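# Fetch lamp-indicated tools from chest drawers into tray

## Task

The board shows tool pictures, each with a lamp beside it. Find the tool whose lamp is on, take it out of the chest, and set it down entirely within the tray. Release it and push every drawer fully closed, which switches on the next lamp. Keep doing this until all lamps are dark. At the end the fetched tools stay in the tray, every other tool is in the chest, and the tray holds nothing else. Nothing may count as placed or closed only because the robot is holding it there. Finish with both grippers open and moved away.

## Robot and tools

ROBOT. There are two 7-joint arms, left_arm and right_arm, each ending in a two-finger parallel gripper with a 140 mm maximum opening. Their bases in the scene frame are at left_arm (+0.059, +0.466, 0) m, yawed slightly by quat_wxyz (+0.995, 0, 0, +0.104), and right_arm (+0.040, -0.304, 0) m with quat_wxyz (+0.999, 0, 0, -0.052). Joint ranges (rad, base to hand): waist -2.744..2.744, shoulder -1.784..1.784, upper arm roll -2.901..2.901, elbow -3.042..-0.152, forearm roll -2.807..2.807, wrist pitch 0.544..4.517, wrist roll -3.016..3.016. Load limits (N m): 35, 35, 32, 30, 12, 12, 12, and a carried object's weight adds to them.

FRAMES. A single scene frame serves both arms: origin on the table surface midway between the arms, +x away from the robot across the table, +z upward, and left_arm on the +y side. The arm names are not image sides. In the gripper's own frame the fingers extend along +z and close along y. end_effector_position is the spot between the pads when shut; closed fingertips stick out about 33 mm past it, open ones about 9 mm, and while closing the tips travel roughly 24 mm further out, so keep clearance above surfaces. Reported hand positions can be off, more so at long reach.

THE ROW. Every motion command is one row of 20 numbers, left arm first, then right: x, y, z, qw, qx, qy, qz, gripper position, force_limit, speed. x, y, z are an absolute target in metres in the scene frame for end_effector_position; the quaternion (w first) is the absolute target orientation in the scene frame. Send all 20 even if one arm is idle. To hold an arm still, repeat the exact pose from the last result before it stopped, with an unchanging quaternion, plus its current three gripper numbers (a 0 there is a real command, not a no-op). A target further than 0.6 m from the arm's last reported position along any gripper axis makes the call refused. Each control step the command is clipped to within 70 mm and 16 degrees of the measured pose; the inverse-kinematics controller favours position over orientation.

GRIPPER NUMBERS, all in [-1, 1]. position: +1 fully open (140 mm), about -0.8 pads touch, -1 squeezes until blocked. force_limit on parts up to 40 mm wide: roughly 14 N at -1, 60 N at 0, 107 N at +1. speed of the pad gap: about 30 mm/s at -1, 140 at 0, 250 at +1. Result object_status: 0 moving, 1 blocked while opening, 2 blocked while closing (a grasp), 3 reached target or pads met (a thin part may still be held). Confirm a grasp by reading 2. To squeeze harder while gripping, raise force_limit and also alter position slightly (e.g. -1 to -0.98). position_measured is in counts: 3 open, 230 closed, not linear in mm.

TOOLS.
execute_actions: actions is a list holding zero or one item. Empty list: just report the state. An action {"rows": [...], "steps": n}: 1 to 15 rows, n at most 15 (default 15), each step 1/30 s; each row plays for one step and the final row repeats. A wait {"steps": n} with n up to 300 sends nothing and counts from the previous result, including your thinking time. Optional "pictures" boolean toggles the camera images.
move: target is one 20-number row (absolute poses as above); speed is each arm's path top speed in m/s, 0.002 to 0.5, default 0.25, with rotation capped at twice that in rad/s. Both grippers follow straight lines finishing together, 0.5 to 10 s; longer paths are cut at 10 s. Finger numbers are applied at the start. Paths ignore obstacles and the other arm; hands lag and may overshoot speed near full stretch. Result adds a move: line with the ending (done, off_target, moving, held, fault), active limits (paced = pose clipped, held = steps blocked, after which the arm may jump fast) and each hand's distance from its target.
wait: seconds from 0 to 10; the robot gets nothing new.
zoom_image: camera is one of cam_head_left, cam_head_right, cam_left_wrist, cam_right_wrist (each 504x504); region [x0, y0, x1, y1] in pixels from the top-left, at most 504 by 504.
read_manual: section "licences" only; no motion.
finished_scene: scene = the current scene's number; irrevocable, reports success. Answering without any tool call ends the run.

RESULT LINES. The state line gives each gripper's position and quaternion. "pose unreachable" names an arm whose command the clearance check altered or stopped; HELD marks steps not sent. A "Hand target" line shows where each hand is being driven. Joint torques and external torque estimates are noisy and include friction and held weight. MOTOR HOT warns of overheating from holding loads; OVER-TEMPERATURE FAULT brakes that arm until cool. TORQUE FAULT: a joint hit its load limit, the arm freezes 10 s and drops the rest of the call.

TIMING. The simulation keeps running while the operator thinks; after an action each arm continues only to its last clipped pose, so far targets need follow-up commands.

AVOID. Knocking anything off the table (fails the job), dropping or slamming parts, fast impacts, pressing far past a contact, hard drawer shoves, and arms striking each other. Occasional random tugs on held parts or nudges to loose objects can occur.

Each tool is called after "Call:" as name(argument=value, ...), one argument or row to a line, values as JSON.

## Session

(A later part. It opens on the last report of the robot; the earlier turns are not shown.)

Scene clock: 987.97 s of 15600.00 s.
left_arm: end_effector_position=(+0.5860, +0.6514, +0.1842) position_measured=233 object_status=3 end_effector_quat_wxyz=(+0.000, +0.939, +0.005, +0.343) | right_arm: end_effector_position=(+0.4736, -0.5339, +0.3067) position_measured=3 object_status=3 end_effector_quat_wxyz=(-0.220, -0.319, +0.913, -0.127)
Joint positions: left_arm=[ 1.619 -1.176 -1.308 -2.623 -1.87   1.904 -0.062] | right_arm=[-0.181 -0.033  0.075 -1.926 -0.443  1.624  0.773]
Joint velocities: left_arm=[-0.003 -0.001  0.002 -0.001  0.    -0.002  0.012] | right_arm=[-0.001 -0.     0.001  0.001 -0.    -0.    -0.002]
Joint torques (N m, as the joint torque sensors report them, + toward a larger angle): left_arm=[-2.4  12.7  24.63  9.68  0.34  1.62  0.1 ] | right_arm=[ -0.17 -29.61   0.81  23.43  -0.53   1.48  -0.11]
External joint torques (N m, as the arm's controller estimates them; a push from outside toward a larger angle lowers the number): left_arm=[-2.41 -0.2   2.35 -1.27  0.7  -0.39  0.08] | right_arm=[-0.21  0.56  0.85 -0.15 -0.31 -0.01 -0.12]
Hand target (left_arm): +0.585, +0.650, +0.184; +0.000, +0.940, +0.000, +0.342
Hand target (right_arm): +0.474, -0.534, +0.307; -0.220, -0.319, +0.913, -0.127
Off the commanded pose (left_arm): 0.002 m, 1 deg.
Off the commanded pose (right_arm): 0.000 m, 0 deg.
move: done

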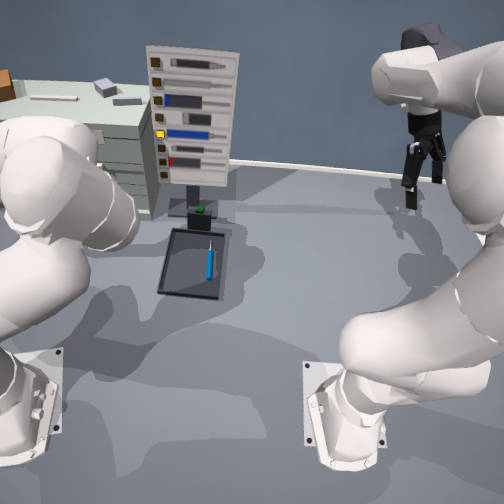

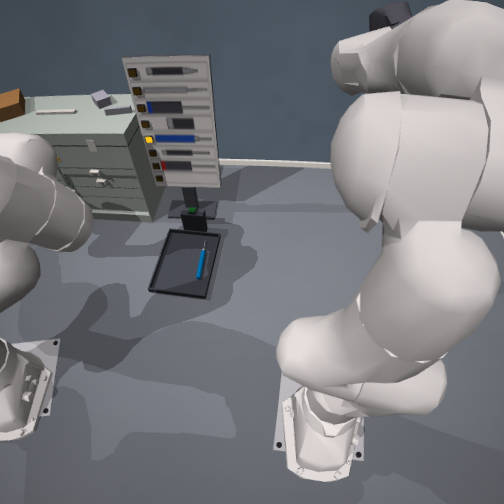

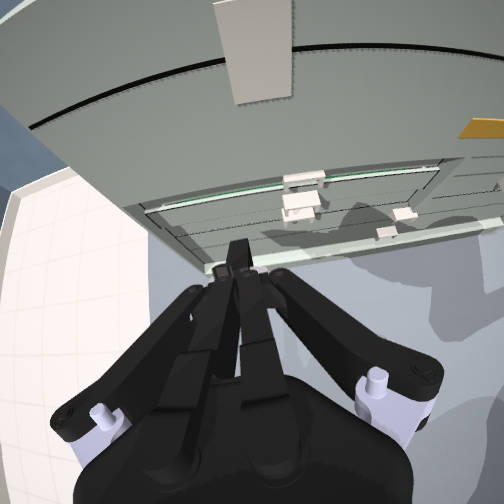

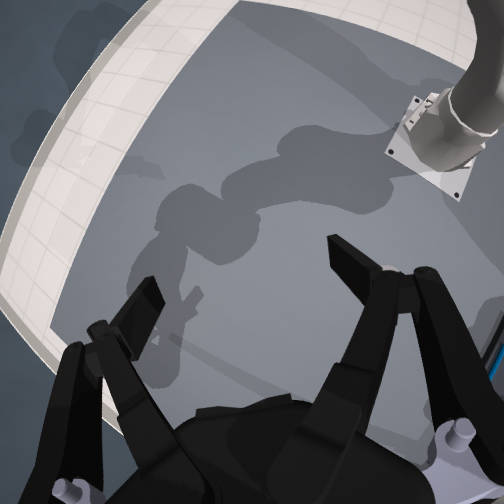

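Call:
move(
  target=[0.617,0.65,0.194,0,0.94,0,0.342,-1,0,0,0.4736,-0.5339,0.3067,-0.220,-0.319,0.913,-0.127,1,0,0],
  speed=0.03,
)

Call:
move(
  target=[0.585,0.65,0.194,0,0.94,0,0.342,-1,0,0,0.4736,-0.5339,0.3067,-0.220,-0.319,0.913,-0.127,1,0,0],
  speed=0.03,
)

Scene clock: 1001.47 s of 15600.00 s.
left_arm: end_effector_position=(+0.6118, +0.6489, +0.1914) position_measured=233 object_status=3 end_effector_quat_wxyz=(+0.000, +0.941, -0.005, +0.338) | right_arm: end_effector_position=(+0.4736, -0.5339, +0.3067) position_measured=3 object_status=3 end_effector_quat_wxyz=(-0.220, -0.319, +0.913, -0.127)
Joint positions: left_arm=[ 1.659 -1.176 -1.329 -2.542 -1.852  1.904 -0.095] | right_arm=[-0.181 -0.033  0.075 -1.926 -0.443  1.624  0.773]
Joint velocities: left_arm=[ 0.003 -0.001 -0.     0.005  0.006 -0.001 -0.017] | right_arm=[-0.    -0.001 -0.001 -0.     0.001  0.     0.001]
Joint torques (N m, as the joint torque sensors report them, + toward a larger angle): left_arm=[ 2.11 14.61 22.34 17.46 -2.05  3.13 -0.34] | right_arm=[ -0.22 -29.45   1.04  23.71  -0.52   1.46  -0.14]
External joint torques (N m, as the arm's controller estimates them; a push from outside toward a larger angle lowers the number): left_arm=[ 2.03  0.31 -1.24  6.77 -1.73  1.05 -0.36] | right_arm=[-0.2   0.82  1.13  0.04 -0.29 -0.03 -0.15]
Hand target (left_arm): +0.617, +0.650, +0.194; -0.000, +0.940, -0.000, +0.341
Hand target (right_arm): +0.474, -0.534, +0.307; -0.220, -0.319, +0.913, -0.127
Off the commanded pose (left_arm): 0.006 m, 1 deg.
Off the commanded pose (right_arm): 0.000 m, 0 deg.
After step 90, 9.17 s passed at rest.
move: off_target (left_arm)

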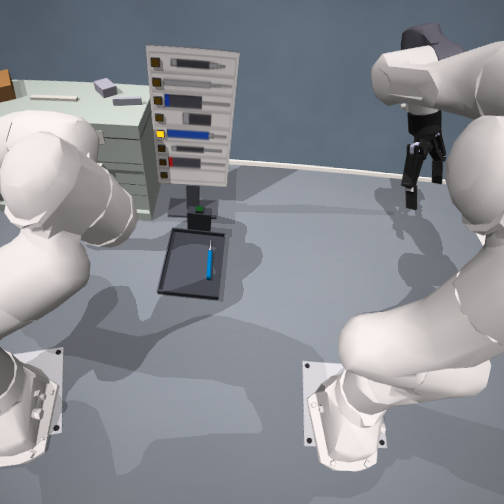

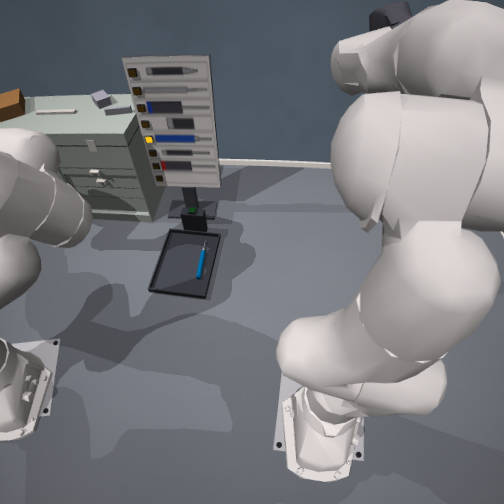

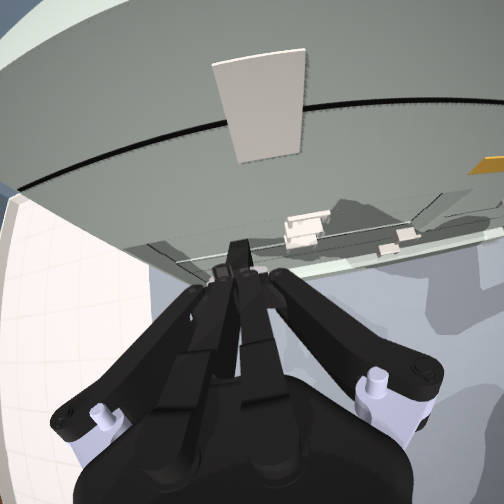

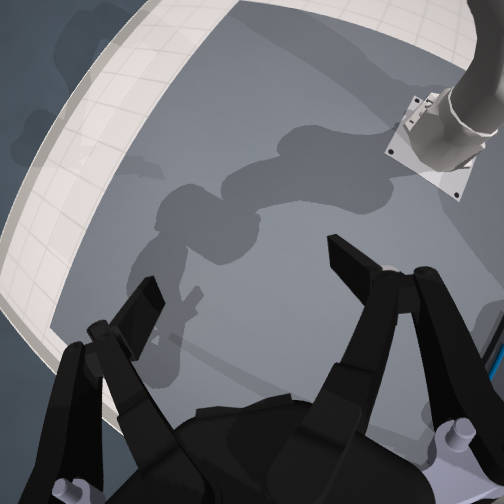

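Scene clock: 1002.63 s of 15600.00 s.
left_arm: end_effector_position=(+0.5860, +0.6513, +0.1942) position_measured=233 object_status=3 end_effector_quat_wxyz=(+0.001, +0.939, +0.005, +0.343) | right_arm: end_effector_position=(+0.4736, -0.5339, +0.3067) position_measured=3 object_status=3 end_effector_quat_wxyz=(-0.220, -0.319, +0.913, -0.127)
Joint positions: left_arm=[ 1.613 -1.176 -1.281 -2.618 -1.844  1.895 -0.076] | right_arm=[-0.181 -0.033  0.075 -1.926 -0.443  1.624  0.773]
Joint velocities: left_arm=[-0.005  0.001  0.002 -0.001  0.003 -0.002  0.011] | right_arm=[-0.002  0.     0.    -0.     0.     0.001  0.   ]
Joint torques (N m, as the joint torque sensors report them, + toward a larger angle): left_arm=[-1.19 12.58 23.1  11.03  0.34  1.73  0.29] | right_arm=[  0.11 -29.58   0.6   23.85  -0.49   1.45  -0.11]
External joint torques (N m, as the arm's controller estimates them; a push from outside toward a larger angle lowers the number): left_arm=[-1.14 -0.19  1.   -0.35  0.71 -0.27  0.27] | right_arm=[ 0.19  0.64  0.75  0.23 -0.26 -0.04 -0.12]
Hand target (left_arm): +0.585, +0.650, +0.194; +0.000, +0.940, -0.000, +0.343
Hand target (right_arm): +0.474, -0.534, +0.307; -0.220, -0.319, +0.913, -0.127
Off the commanded pose (left_arm): 0.002 m, 1 deg.
Off the commanded pose (right_arm): 0.000 m, 0 deg.
move: done

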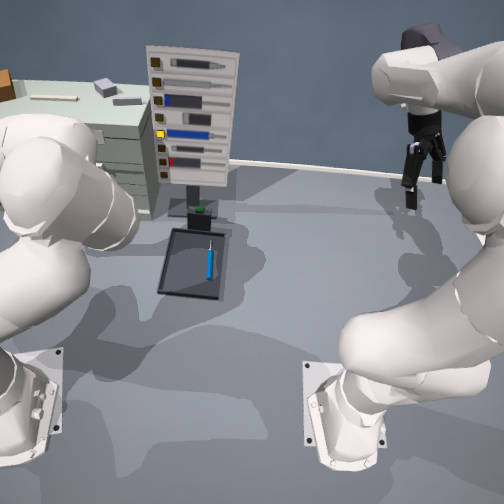

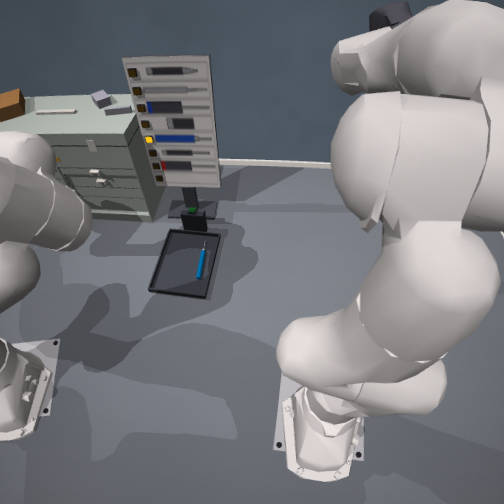

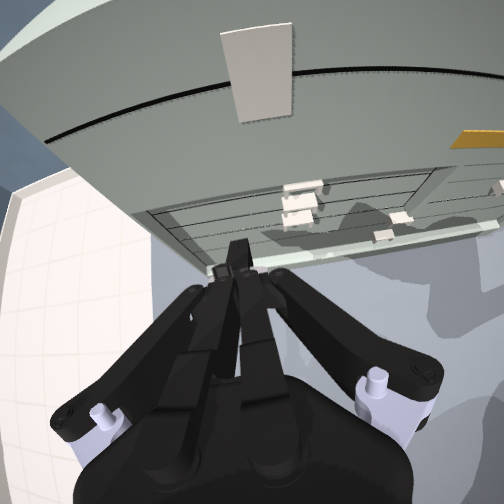

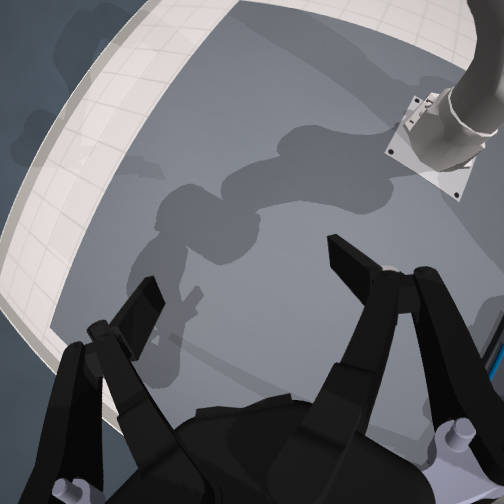

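Call:
move(
  target=[0.59,0.65,0.166,0,0.94,0,0.342,-1,0,0,0.4736,-0.5339,0.3067,-0.220,-0.319,0.913,-0.127,1,0,0],
  speed=0.05,
)

Call:
move(
  target=[0.617,0.65,0.166,0,0.94,0,0.342,-1,0,0,0.4736,-0.5339,0.3067,-0.220,-0.319,0.913,-0.127,1,0,0],
  speed=0.03,
)

Call:
move(
  target=[0.575,0.65,0.166,0,0.94,0,0.342,-1,0,0,0.4736,-0.5339,0.3067,-0.220,-0.319,0.913,-0.127,1,0,0],
  speed=0.04,
)

Scene clock: 1013.07 s of 15600.00 s.
left_arm: end_effector_position=(+0.5904, +0.6483, +0.1665) position_measured=233 object_status=3 end_effector_quat_wxyz=(+0.003, +0.940, +0.002, +0.341) | right_arm: end_effector_position=(+0.4736, -0.5339, +0.3067) position_measured=3 object_status=3 end_effector_quat_wxyz=(-0.220, -0.319, +0.913, -0.127)
Joint positions: left_arm=[ 1.635 -1.181 -1.361 -2.618 -1.915  1.91  -0.047] | right_arm=[-0.181 -0.033  0.075 -1.926 -0.443  1.624  0.773]
Joint velocities: left_arm=[ 0.003 -0.01  -0.003 -0.    -0.019  0.     0.019] | right_arm=[ 0.     0.001 -0.     0.001 -0.     0.001  0.   ]
Joint torques (N m, as the joint torque sensors report them, + toward a larger angle): left_arm=[ 1.52 13.52 21.67  9.85 -0.72  2.38  0.26] | right_arm=[ -0.55 -29.75   0.73  24.12  -0.55   1.52  -0.13]
External joint torques (N m, as the arm's controller estimates them; a push from outside toward a larger angle lowers the number): left_arm=[ 1.58 -0.07 -0.94 -0.12 -0.38  0.4   0.24] | right_arm=[-0.54  0.3   0.82  0.57 -0.33  0.03 -0.14]
Hand target (left_arm): +0.590, +0.651, +0.166; -0.001, +0.940, +0.000, +0.342
Hand target (right_arm): +0.474, -0.534, +0.307; -0.220, -0.319, +0.913, -0.127
Off the commanded pose (left_arm): 0.002 m, 0 deg.
Off the commanded pose (right_arm): 0.000 m, 0 deg.
After step 90, 6.57 s passed at rest.
move: done

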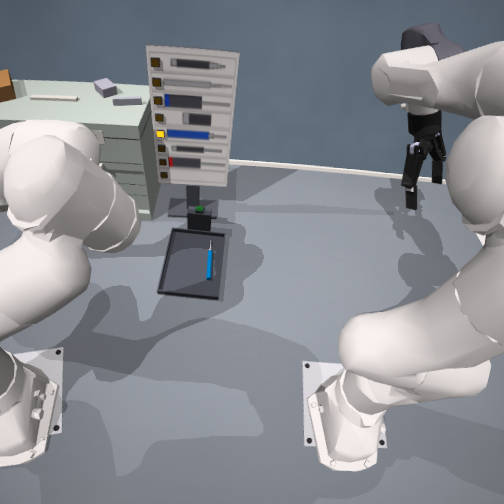

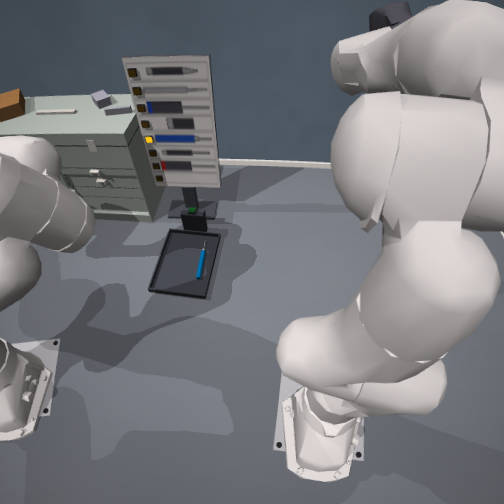

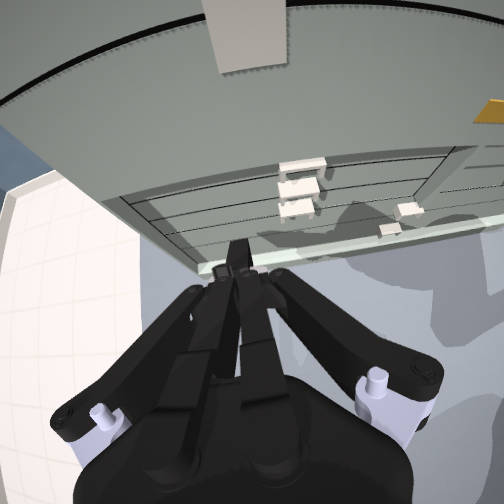

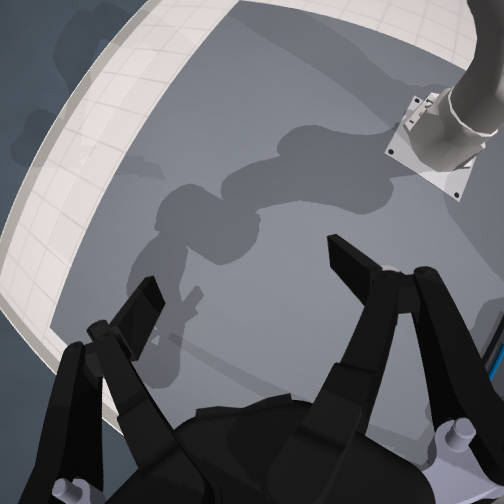

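Scene clock: 1014.17 s of 15600.00 s.
left_arm: end_effector_position=(+0.6128, +0.6479, +0.1655) position_measured=233 object_status=3 end_effector_quat_wxyz=(+0.002, +0.941, -0.004, +0.340) | right_arm: end_effector_position=(+0.4736, -0.5339, +0.3067) position_measured=3 object_status=3 end_effector_quat_wxyz=(-0.220, -0.319, +0.913, -0.127)
Joint positions: left_arm=[ 1.676 -1.181 -1.397 -2.554 -1.925  1.92  -0.06 ] | right_arm=[-0.181 -0.033  0.075 -1.926 -0.443  1.624  0.773]
Joint velocities: left_arm=[ 0.001 -0.001 -0.001  0.     0.002 -0.003 -0.009] | right_arm=[ 0.    -0.    -0.001  0.001 -0.002  0.     0.003]
Joint torques (N m, as the joint torque sensors report them, + toward a larger angle): left_arm=[ 3.98 13.86 20.51 15.88 -1.84  3.39 -0.42] | right_arm=[ -0.45 -30.01   1.14  24.1   -0.48   1.47  -0.15]
External joint torques (N m, as the arm's controller estimates them; a push from outside toward a larger angle lowers the number): left_arm=[ 4.06 -0.97 -3.17  6.27 -1.54  1.39 -0.43] | right_arm=[-0.44  0.07  1.22  0.54 -0.25 -0.02 -0.16]
Hand target (left_arm): +0.617, +0.650, +0.166; -0.000, +0.940, -0.000, +0.341
Hand target (right_arm): +0.474, -0.534, +0.307; -0.220, -0.319, +0.913, -0.127
Off the commanded pose (left_arm): 0.005 m, 1 deg.
Off the commanded pose (right_arm): 0.000 m, 0 deg.
move: off_target (left_arm)

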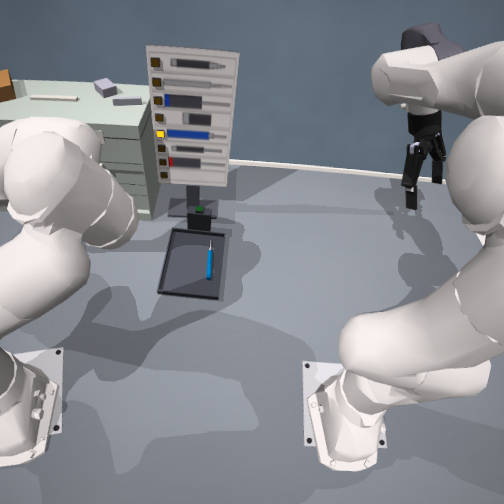

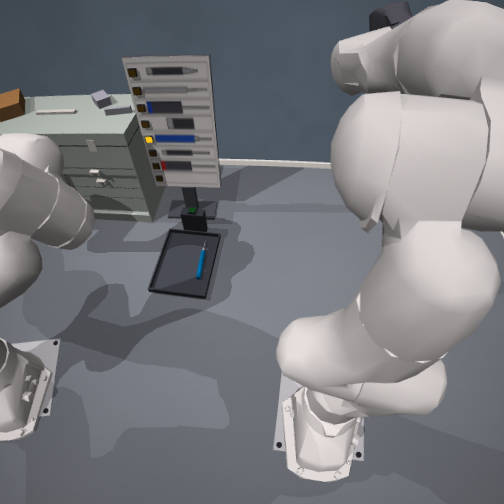

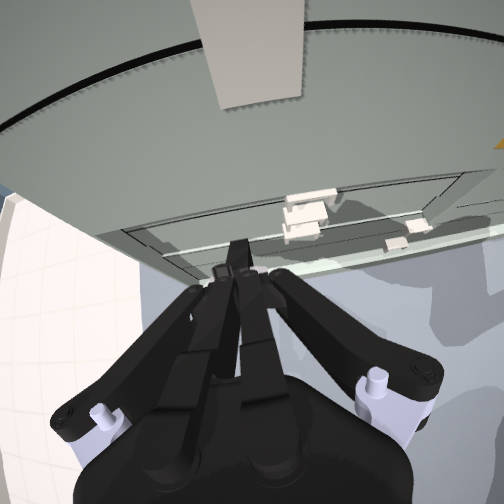

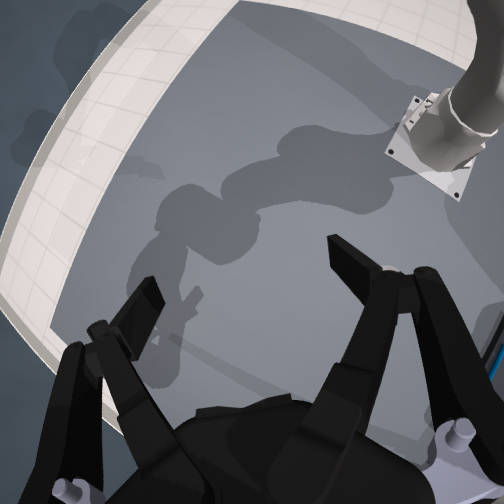

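Scene clock: 1015.40 s of 15600.00 s.
left_arm: end_effector_position=(+0.5761, +0.6513, +0.1661) position_measured=233 object_status=3 end_effector_quat_wxyz=(+0.001, +0.939, +0.005, +0.344) | right_arm: end_effector_position=(+0.4736, -0.5339, +0.3067) position_measured=3 object_status=3 end_effector_quat_wxyz=(-0.220, -0.319, +0.913, -0.127)
Joint positions: left_arm=[ 1.616 -1.182 -1.342 -2.659 -1.916  1.905 -0.028] | right_arm=[-0.181 -0.033  0.075 -1.926 -0.443  1.624  0.773]
Joint velocities: left_arm=[-0.004 -0.     0.003 -0.002  0.001 -0.004  0.015] | right_arm=[-0.    -0.001  0.001  0.001  0.    -0.001 -0.001]
Joint torques (N m, as the joint torque sensors report them, + toward a larger angle): left_arm=[-1.57 12.51 23.92  8.3   0.38  1.54  0.36] | right_arm=[ -0.03 -29.65   0.77  23.97  -0.49   1.51  -0.14]
External joint torques (N m, as the arm's controller estimates them; a push from outside toward a larger angle lowers the number): left_arm=[-1.69 -0.36  2.   -1.76  0.74 -0.41  0.34] | right_arm=[-0.09  0.63  0.78  0.31 -0.27  0.02 -0.15]
Hand target (left_arm): +0.575, +0.650, +0.166; +0.000, +0.939, +0.000, +0.343
Hand target (right_arm): +0.474, -0.534, +0.307; -0.220, -0.319, +0.913, -0.127
Off the commanded pose (left_arm): 0.002 m, 1 deg.
Off the commanded pose (right_arm): 0.000 m, 0 deg.
move: done

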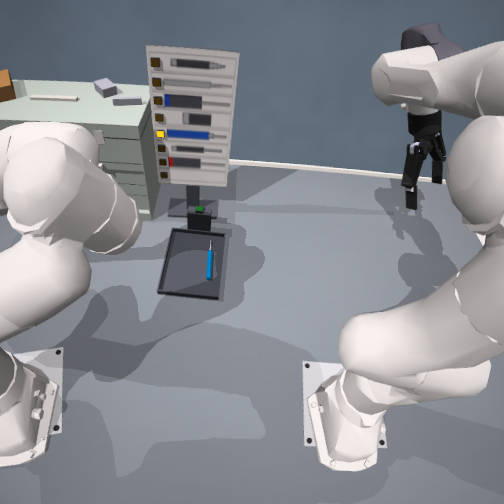

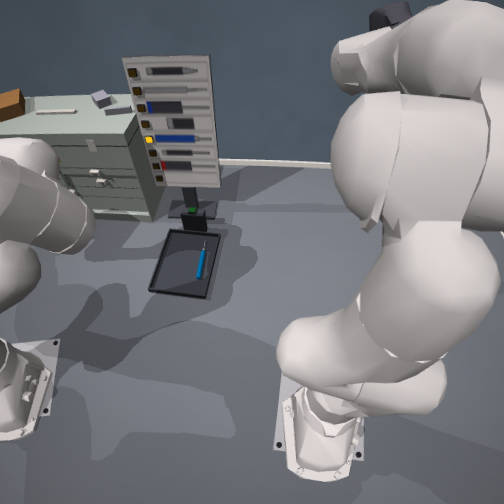

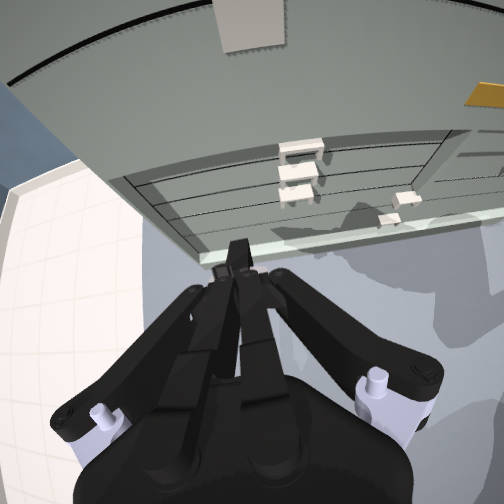

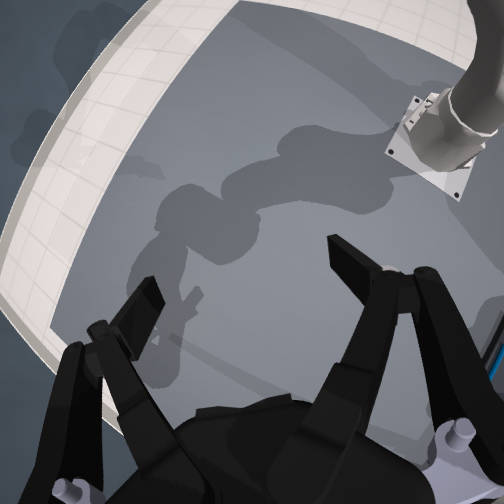

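Call:
zoom_image(
  camera="cam_left_wrist",
  region=[100,110,504,270],
)

Region (100, 110, 504, 270) of cam_left_wrist's 504x504 image, scaled by 1.248, with more detail than that image has; it fills the top 200 rows of this view, and the rest is white.

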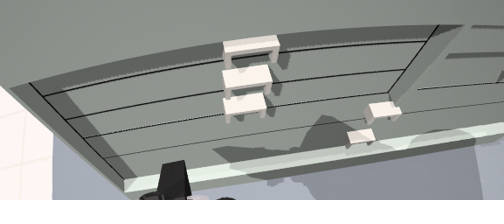

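Call:
move(
  target=[0.59,0.65,0.148,0,0.94,0,0.342,-1,0,0,0.4736,-0.5339,0.3067,-0.220,-0.319,0.913,-0.127,1,0,0],
  speed=0.05,
)

Call:
move(
  target=[0.617,0.65,0.148,0,0.94,0,0.342,-1,0,0,0.4736,-0.5339,0.3067,-0.220,-0.319,0.913,-0.127,1,0,0],
  speed=0.03,
)

Call:
move(
  target=[0.585,0.62,0.148,0,0.94,0,0.342,-1,0,0,0.4736,-0.5339,0.3067,-0.220,-0.319,0.913,-0.127,1,0,0],
  speed=0.05,
)

Scene clock: 1044.80 s of 15600.00 s.
left_arm: end_effector_position=(+0.5892, +0.6486, +0.1479) position_measured=233 object_status=3 end_effector_quat_wxyz=(+0.002, +0.940, +0.001, +0.341) | right_arm: end_effector_position=(+0.4736, -0.5339, +0.3067) position_measured=3 object_status=3 end_effector_quat_wxyz=(-0.220, -0.319, +0.913, -0.127)
Joint positions: left_arm=[ 1.65  -1.185 -1.412 -2.626 -1.965  1.918 -0.019] | right_arm=[-0.181 -0.033  0.075 -1.926 -0.443  1.624  0.773]
Joint velocities: left_arm=[ 0.004 -0.008 -0.004  0.001 -0.013  0.001  0.003] | right_arm=[ 0.001 -0.001  0.     0.001  0.     0.001 -0.001]
Joint torques (N m, as the joint torque sensors report them, + toward a larger angle): left_arm=[ 0.89 13.01 22.47 10.24 -0.68  2.42  0.3 ] | right_arm=[ -0.55 -29.56   1.15  23.36  -0.53   1.45  -0.17]
External joint torques (N m, as the arm's controller estimates them; a push from outside toward a larger angle lowers the number): left_arm=[ 0.94 -0.99 -0.27  1.19 -0.36  0.49  0.28] | right_arm=[-0.59  0.76  1.18 -0.33 -0.3  -0.05 -0.18]
Hand target (left_arm): +0.590, +0.650, +0.148; -0.001, +0.940, -0.000, +0.342
Hand target (right_arm): +0.474, -0.534, +0.307; -0.220, -0.319, +0.913, -0.127
Off the commanded pose (left_arm): 0.002 m, 0 deg.
Off the commanded pose (right_arm): 0.000 m, 0 deg.
After step 90, 25.63 s passed at rest.
move: done

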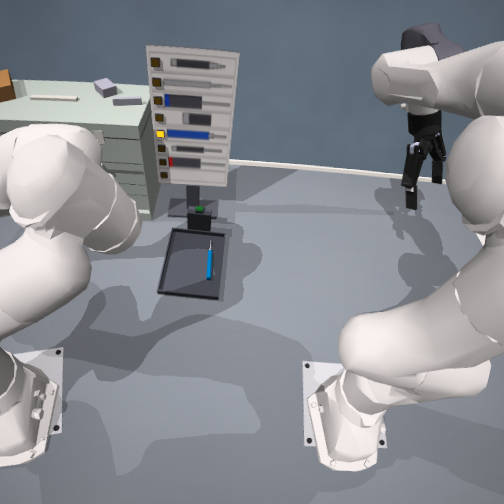

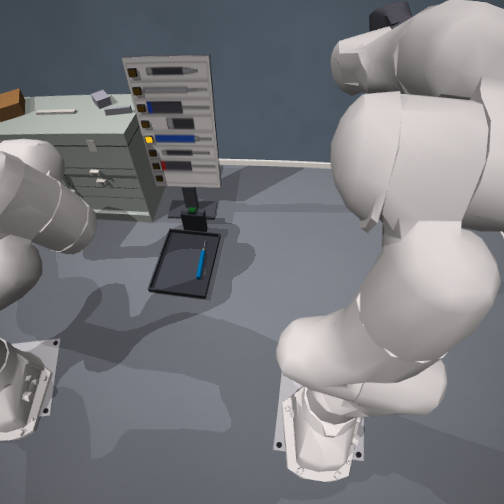

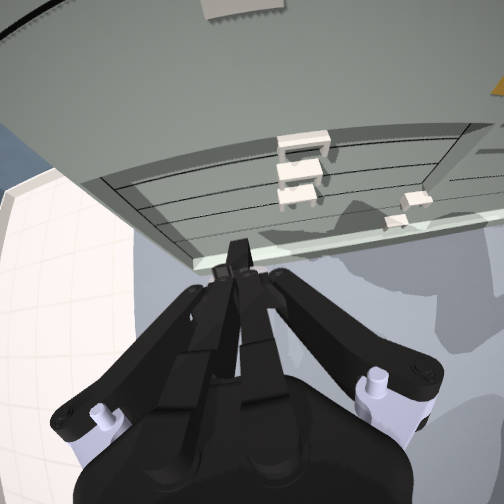

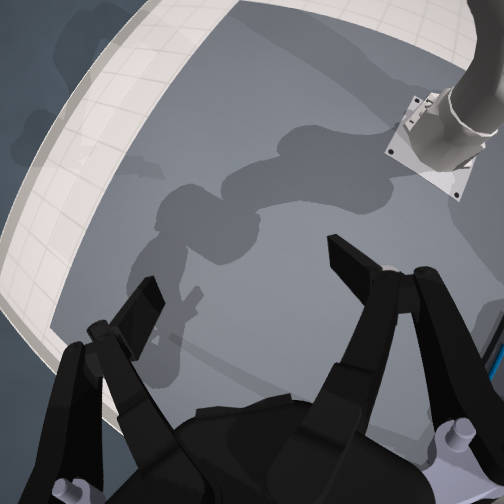

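Scene clock: 1045.97 s of 15600.00 s.
left_arm: end_effector_position=(+0.6130, +0.6480, +0.1472) position_measured=233 object_status=3 end_effector_quat_wxyz=(+0.002, +0.941, -0.004, +0.340) | right_arm: end_effector_position=(+0.4736, -0.5339, +0.3067) position_measured=3 object_status=3 end_effector_quat_wxyz=(-0.220, -0.319, +0.913, -0.127)
Joint positions: left_arm=[ 1.69  -1.186 -1.446 -2.559 -1.973  1.931 -0.036] | right_arm=[-0.181 -0.033  0.075 -1.926 -0.443  1.624  0.773]
Joint velocities: left_arm=[ 0.    -0.001  0.     0.001  0.002 -0.    -0.009] | right_arm=[-0.002  0.001  0.    -0.    -0.001 -0.    -0.   ]
Joint torques (N m, as the joint torque sensors report them, + toward a larger angle): left_arm=[ 2.97 13.82 21.3  14.42 -1.58  3.28 -0.3 ] | right_arm=[ -0.63 -29.25   0.82  23.87  -0.51   1.49  -0.11]
External joint torques (N m, as the arm's controller estimates them; a push from outside toward a larger angle lowers the number): left_arm=[ 2.99 -1.47 -2.56  5.67 -1.29  1.3  -0.32] | right_arm=[-0.61  0.99  0.91  0.23 -0.28  0.   -0.12]
Hand target (left_arm): +0.617, +0.650, +0.148; -0.000, +0.940, -0.000, +0.341
Hand target (right_arm): +0.474, -0.534, +0.307; -0.220, -0.319, +0.913, -0.127
Off the commanded pose (left_arm): 0.005 m, 1 deg.
Off the commanded pose (right_arm): 0.000 m, 0 deg.
move: off_target (left_arm)

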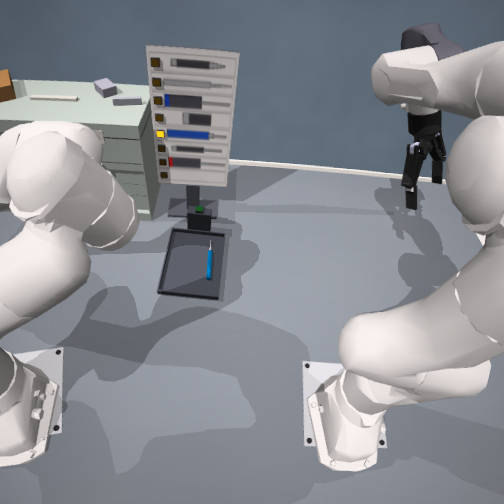

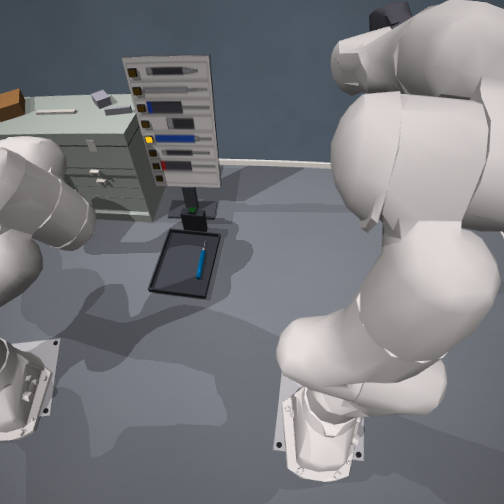

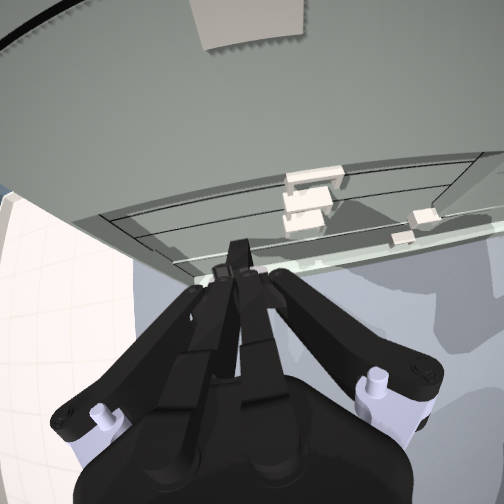

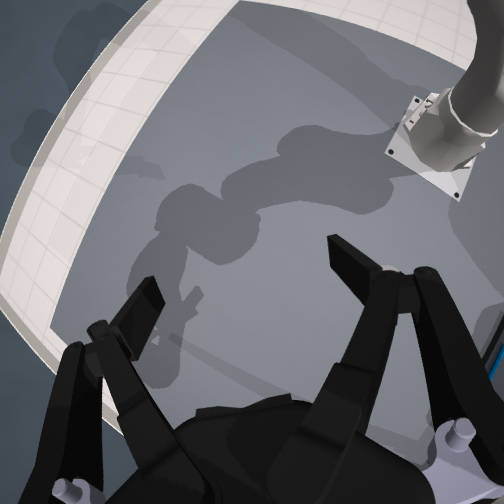

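Scene clock: 1047.07 s of 15600.00 s.
left_arm: end_effector_position=(+0.5853, +0.6188, +0.1467) position_measured=233 object_status=3 end_effector_quat_wxyz=(+0.002, +0.940, -0.005, +0.341) | right_arm: end_effector_position=(+0.4736, -0.5339, +0.3067) position_measured=3 object_status=3 end_effector_quat_wxyz=(-0.220, -0.319, +0.913, -0.127)
Joint positions: left_arm=[ 1.539 -1.201 -1.403 -2.674 -1.977  1.951 -0.056] | right_arm=[-0.181 -0.033  0.075 -1.926 -0.443  1.624  0.773]
Joint velocities: left_arm=[-0.004  0.001  0.003 -0.005  0.001  0.009 -0.013] | right_arm=[ 0.    -0.    -0.001 -0.    -0.001 -0.001  0.001]
Joint torques (N m, as the joint torque sensors report them, + toward a larger angle): left_arm=[-1.39 12.85 23.9   6.68 -0.73  2.56 -0.19] | right_arm=[ -0.65 -29.96   0.79  23.82  -0.51   1.49  -0.16]
External joint torques (N m, as the arm's controller estimates them; a push from outside toward a larger angle lowers the number): left_arm=[-1.42 -0.43  1.9  -2.14 -0.47  0.56 -0.21] | right_arm=[-0.59  0.19  0.93  0.22 -0.27  0.   -0.17]
Hand target (left_arm): +0.585, +0.620, +0.148; +0.001, +0.939, +0.000, +0.343
Hand target (right_arm): +0.474, -0.534, +0.307; -0.220, -0.319, +0.913, -0.127
Off the commanded pose (left_arm): 0.002 m, 1 deg.
Off the commanded pose (right_arm): 0.000 m, 0 deg.
move: done

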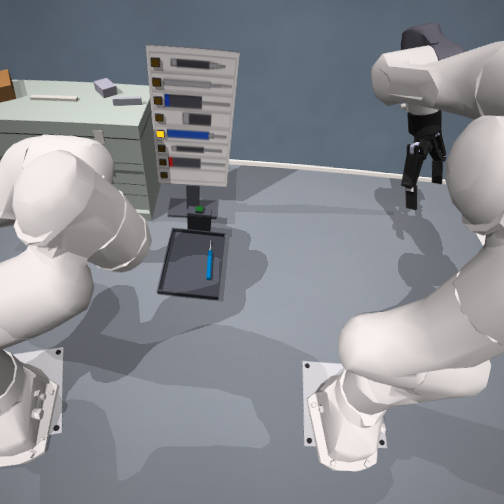

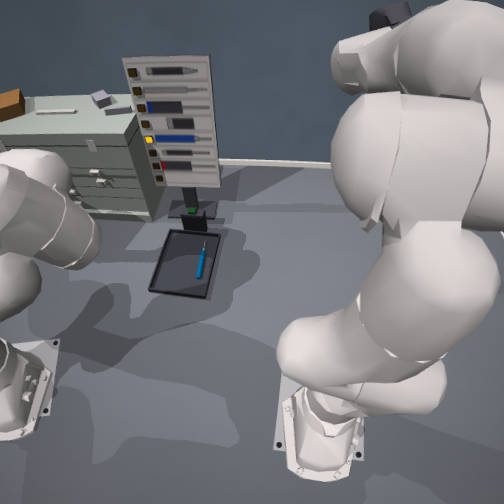

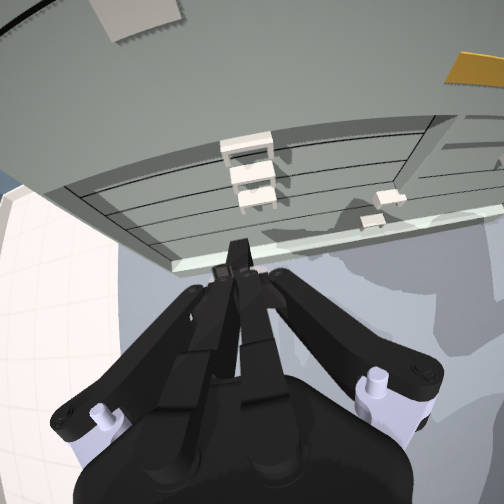

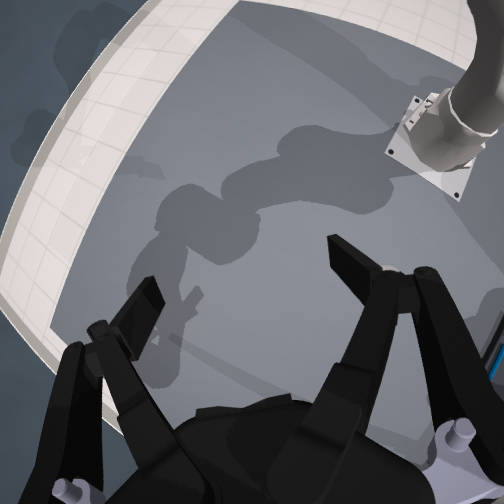

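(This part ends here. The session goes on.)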